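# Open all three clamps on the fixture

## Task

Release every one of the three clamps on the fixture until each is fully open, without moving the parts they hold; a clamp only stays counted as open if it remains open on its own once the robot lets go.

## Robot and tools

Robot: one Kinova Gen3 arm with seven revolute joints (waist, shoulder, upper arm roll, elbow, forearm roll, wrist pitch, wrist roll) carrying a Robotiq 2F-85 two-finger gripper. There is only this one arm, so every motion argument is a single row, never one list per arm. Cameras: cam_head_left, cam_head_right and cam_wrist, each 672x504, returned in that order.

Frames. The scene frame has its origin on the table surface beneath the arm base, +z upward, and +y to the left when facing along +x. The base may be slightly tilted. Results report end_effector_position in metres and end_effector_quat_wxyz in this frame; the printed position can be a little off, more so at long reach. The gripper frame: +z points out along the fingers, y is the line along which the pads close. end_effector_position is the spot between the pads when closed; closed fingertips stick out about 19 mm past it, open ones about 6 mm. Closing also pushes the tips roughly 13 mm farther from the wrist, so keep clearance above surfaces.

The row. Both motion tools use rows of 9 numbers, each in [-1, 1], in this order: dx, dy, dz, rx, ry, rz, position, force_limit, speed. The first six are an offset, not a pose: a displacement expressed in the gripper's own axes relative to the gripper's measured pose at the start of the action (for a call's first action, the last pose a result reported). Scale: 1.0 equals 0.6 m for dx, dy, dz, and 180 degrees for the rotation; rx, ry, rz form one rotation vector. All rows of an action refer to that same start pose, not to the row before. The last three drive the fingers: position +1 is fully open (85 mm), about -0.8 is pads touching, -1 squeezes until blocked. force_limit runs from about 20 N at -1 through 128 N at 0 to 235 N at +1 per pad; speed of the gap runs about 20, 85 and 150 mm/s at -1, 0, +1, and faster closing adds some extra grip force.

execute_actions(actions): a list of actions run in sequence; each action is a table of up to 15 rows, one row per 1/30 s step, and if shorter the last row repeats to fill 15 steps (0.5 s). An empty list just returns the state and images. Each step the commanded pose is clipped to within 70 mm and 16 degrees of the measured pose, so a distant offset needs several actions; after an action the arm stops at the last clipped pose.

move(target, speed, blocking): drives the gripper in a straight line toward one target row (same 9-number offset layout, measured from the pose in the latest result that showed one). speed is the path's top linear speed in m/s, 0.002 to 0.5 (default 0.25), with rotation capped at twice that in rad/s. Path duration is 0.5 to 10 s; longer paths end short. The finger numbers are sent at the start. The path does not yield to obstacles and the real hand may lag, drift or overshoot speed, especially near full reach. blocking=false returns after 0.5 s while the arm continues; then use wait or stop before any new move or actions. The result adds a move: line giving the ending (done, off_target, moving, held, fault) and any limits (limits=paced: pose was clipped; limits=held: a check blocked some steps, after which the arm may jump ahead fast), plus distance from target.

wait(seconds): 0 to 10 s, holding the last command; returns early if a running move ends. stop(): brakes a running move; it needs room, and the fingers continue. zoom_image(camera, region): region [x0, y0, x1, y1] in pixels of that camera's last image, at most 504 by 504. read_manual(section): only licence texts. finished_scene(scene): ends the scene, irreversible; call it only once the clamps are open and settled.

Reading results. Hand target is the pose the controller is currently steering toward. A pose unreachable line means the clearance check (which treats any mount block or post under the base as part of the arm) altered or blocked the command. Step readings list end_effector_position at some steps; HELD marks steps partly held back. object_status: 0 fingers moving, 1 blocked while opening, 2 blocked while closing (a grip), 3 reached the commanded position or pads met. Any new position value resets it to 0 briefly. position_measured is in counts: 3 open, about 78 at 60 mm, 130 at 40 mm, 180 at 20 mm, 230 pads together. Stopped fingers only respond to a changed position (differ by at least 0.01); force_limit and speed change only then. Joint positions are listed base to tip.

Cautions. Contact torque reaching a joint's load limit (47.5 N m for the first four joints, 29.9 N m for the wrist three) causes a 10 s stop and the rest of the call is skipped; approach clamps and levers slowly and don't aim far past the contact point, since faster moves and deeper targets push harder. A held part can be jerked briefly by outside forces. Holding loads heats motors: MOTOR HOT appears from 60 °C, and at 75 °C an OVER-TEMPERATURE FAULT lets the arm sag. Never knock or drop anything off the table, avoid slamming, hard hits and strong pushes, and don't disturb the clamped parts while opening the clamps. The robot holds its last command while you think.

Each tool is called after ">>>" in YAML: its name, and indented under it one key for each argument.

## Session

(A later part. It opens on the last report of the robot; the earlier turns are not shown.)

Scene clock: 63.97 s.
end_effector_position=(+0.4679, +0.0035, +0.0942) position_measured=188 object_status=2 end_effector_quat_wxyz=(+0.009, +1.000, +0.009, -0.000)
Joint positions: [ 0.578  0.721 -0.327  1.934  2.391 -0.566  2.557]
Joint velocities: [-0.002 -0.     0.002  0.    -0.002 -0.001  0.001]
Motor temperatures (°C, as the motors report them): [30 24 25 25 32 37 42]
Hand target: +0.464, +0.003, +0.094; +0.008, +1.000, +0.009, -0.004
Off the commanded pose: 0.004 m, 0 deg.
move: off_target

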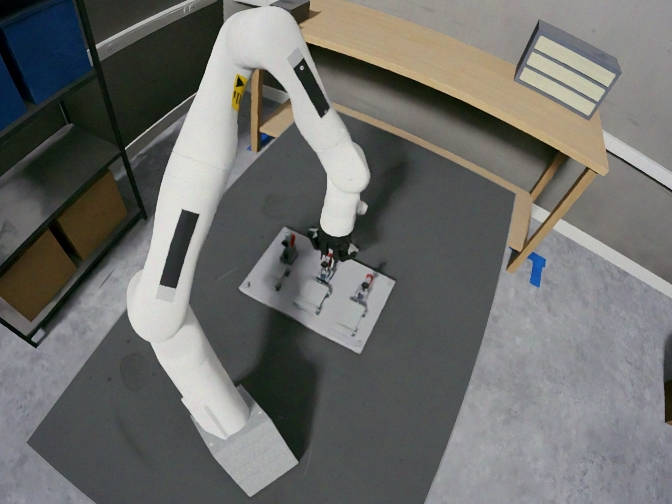

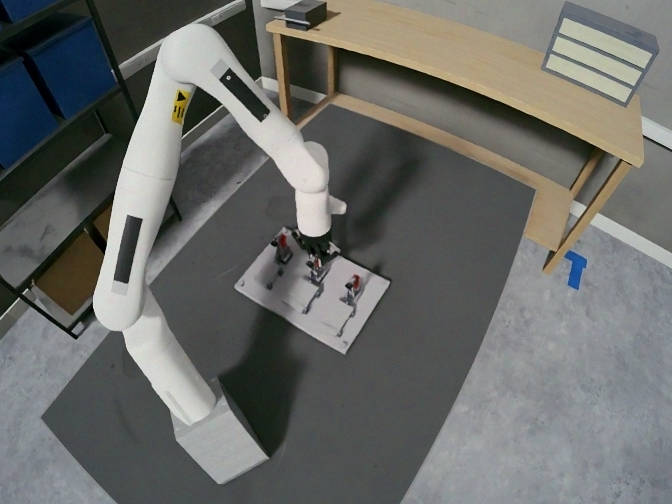

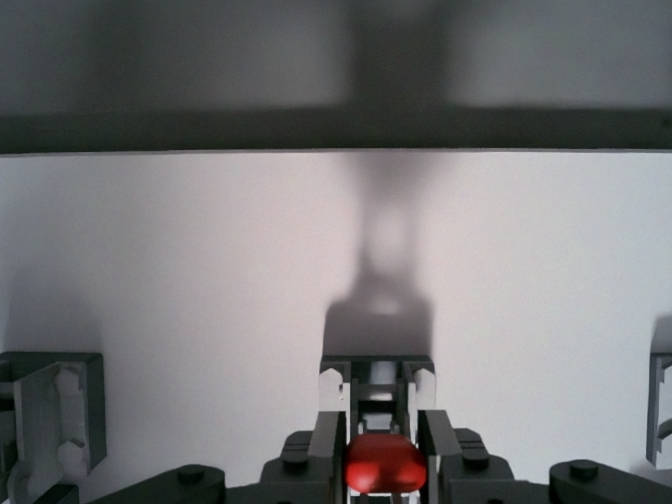

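At its stop.

>>> move:
  target: [0,0,0,0,0,0,0.15,-0.6,0.5]

>>> move:
  target: [0,0,-0.1,0,0,0,0.15,-0.6,0.5]

>>> finished_scene:
  scene: 1

Scene clock: 64.77 s.
end_effector_position=(+0.4679, +0.0035, +0.0942) position_measured=110 object_status=3 end_effector_quat_wxyz=(+0.009, +1.000, +0.009, -0.000)
Joint positions: [ 0.578  0.721 -0.327  1.934  2.39  -0.566  2.557]
Joint velocities: [-0.    -0.001 -0.    -0.     0.     0.     0.001]
Motor temperatures (°C, as the motors report them): [30 24 25 25 32 37 42]
Hand target: +0.468, +0.004, +0.094; +0.009, +1.000, +0.009, -0.000
Off the commanded pose: 0.000 m, 0 deg.
move: done

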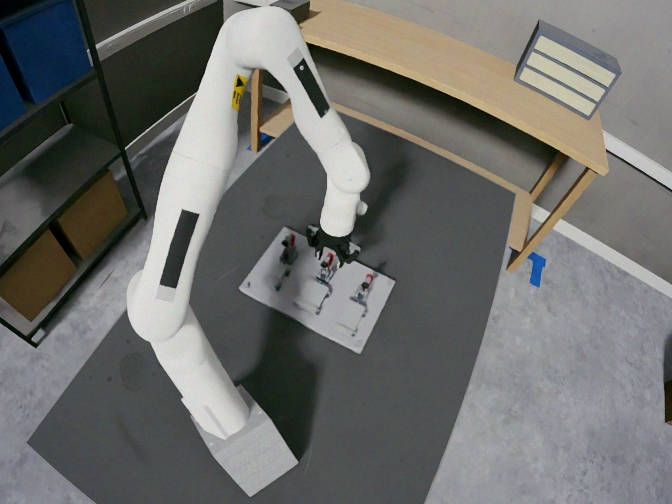

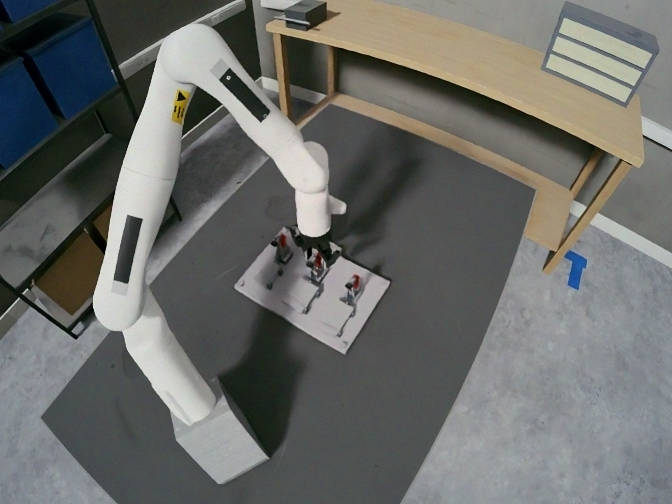

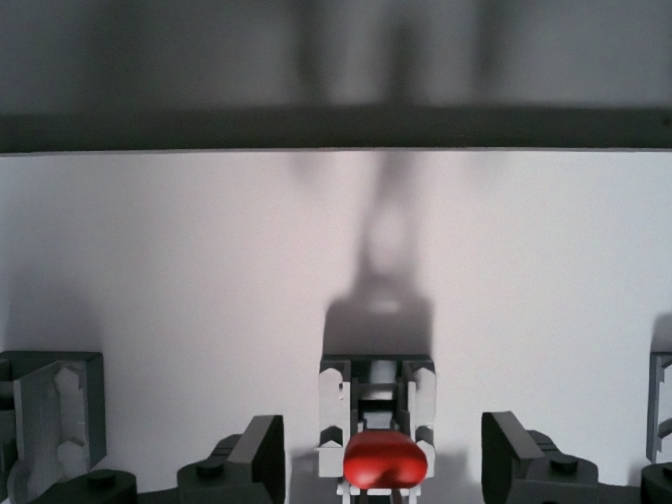

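Scene clock: 65.53 s.
end_effector_position=(+0.4677, +0.0047, +0.1538) position_measured=110 object_status=3 end_effector_quat_wxyz=(+0.009, +1.000, +0.009, -0.001)
Joint positions: [ 0.625  0.607 -0.277  1.908  2.455 -0.73   2.506]
Joint velocities: [ 0.002 -0.008  0.001 -0.    -0.001 -0.001  0.001]
Motor temperatures (°C, as the motors report them): [30 24 25 25 32 37 42]
Hand target: +0.468, +0.005, +0.154; +0.009, +1.000, +0.009, -0.000
Off the commanded pose: 0.000 m, 0 deg.
move: done

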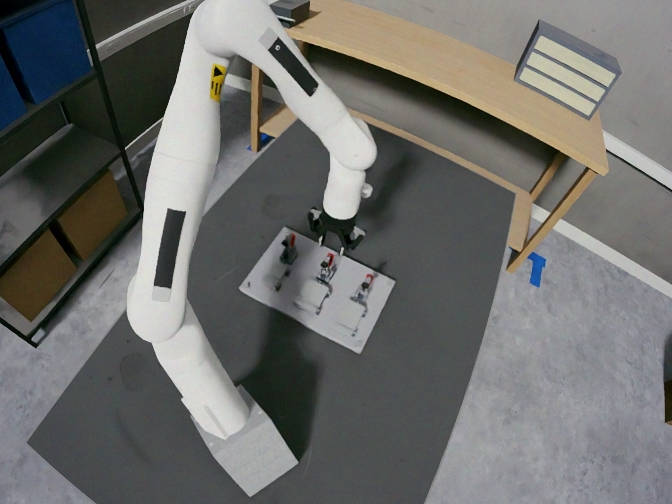

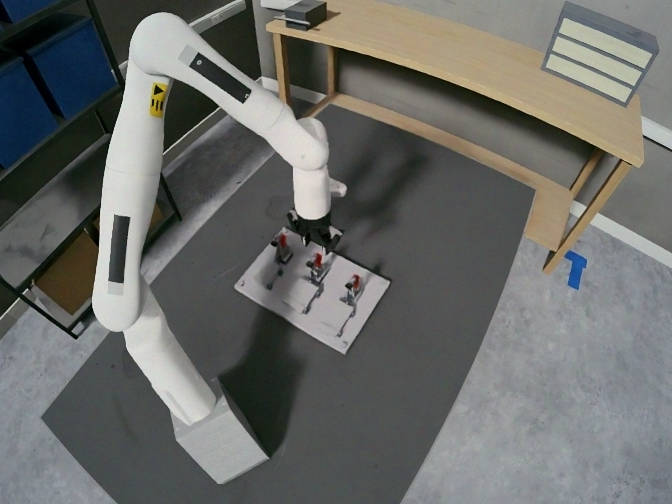

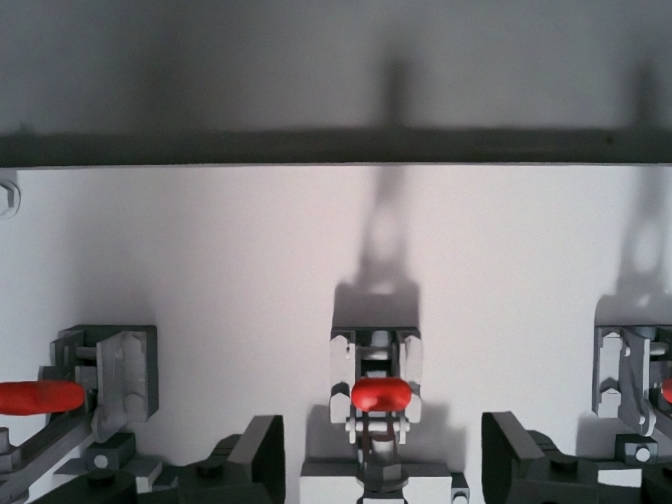

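The scene is finished: the task was done.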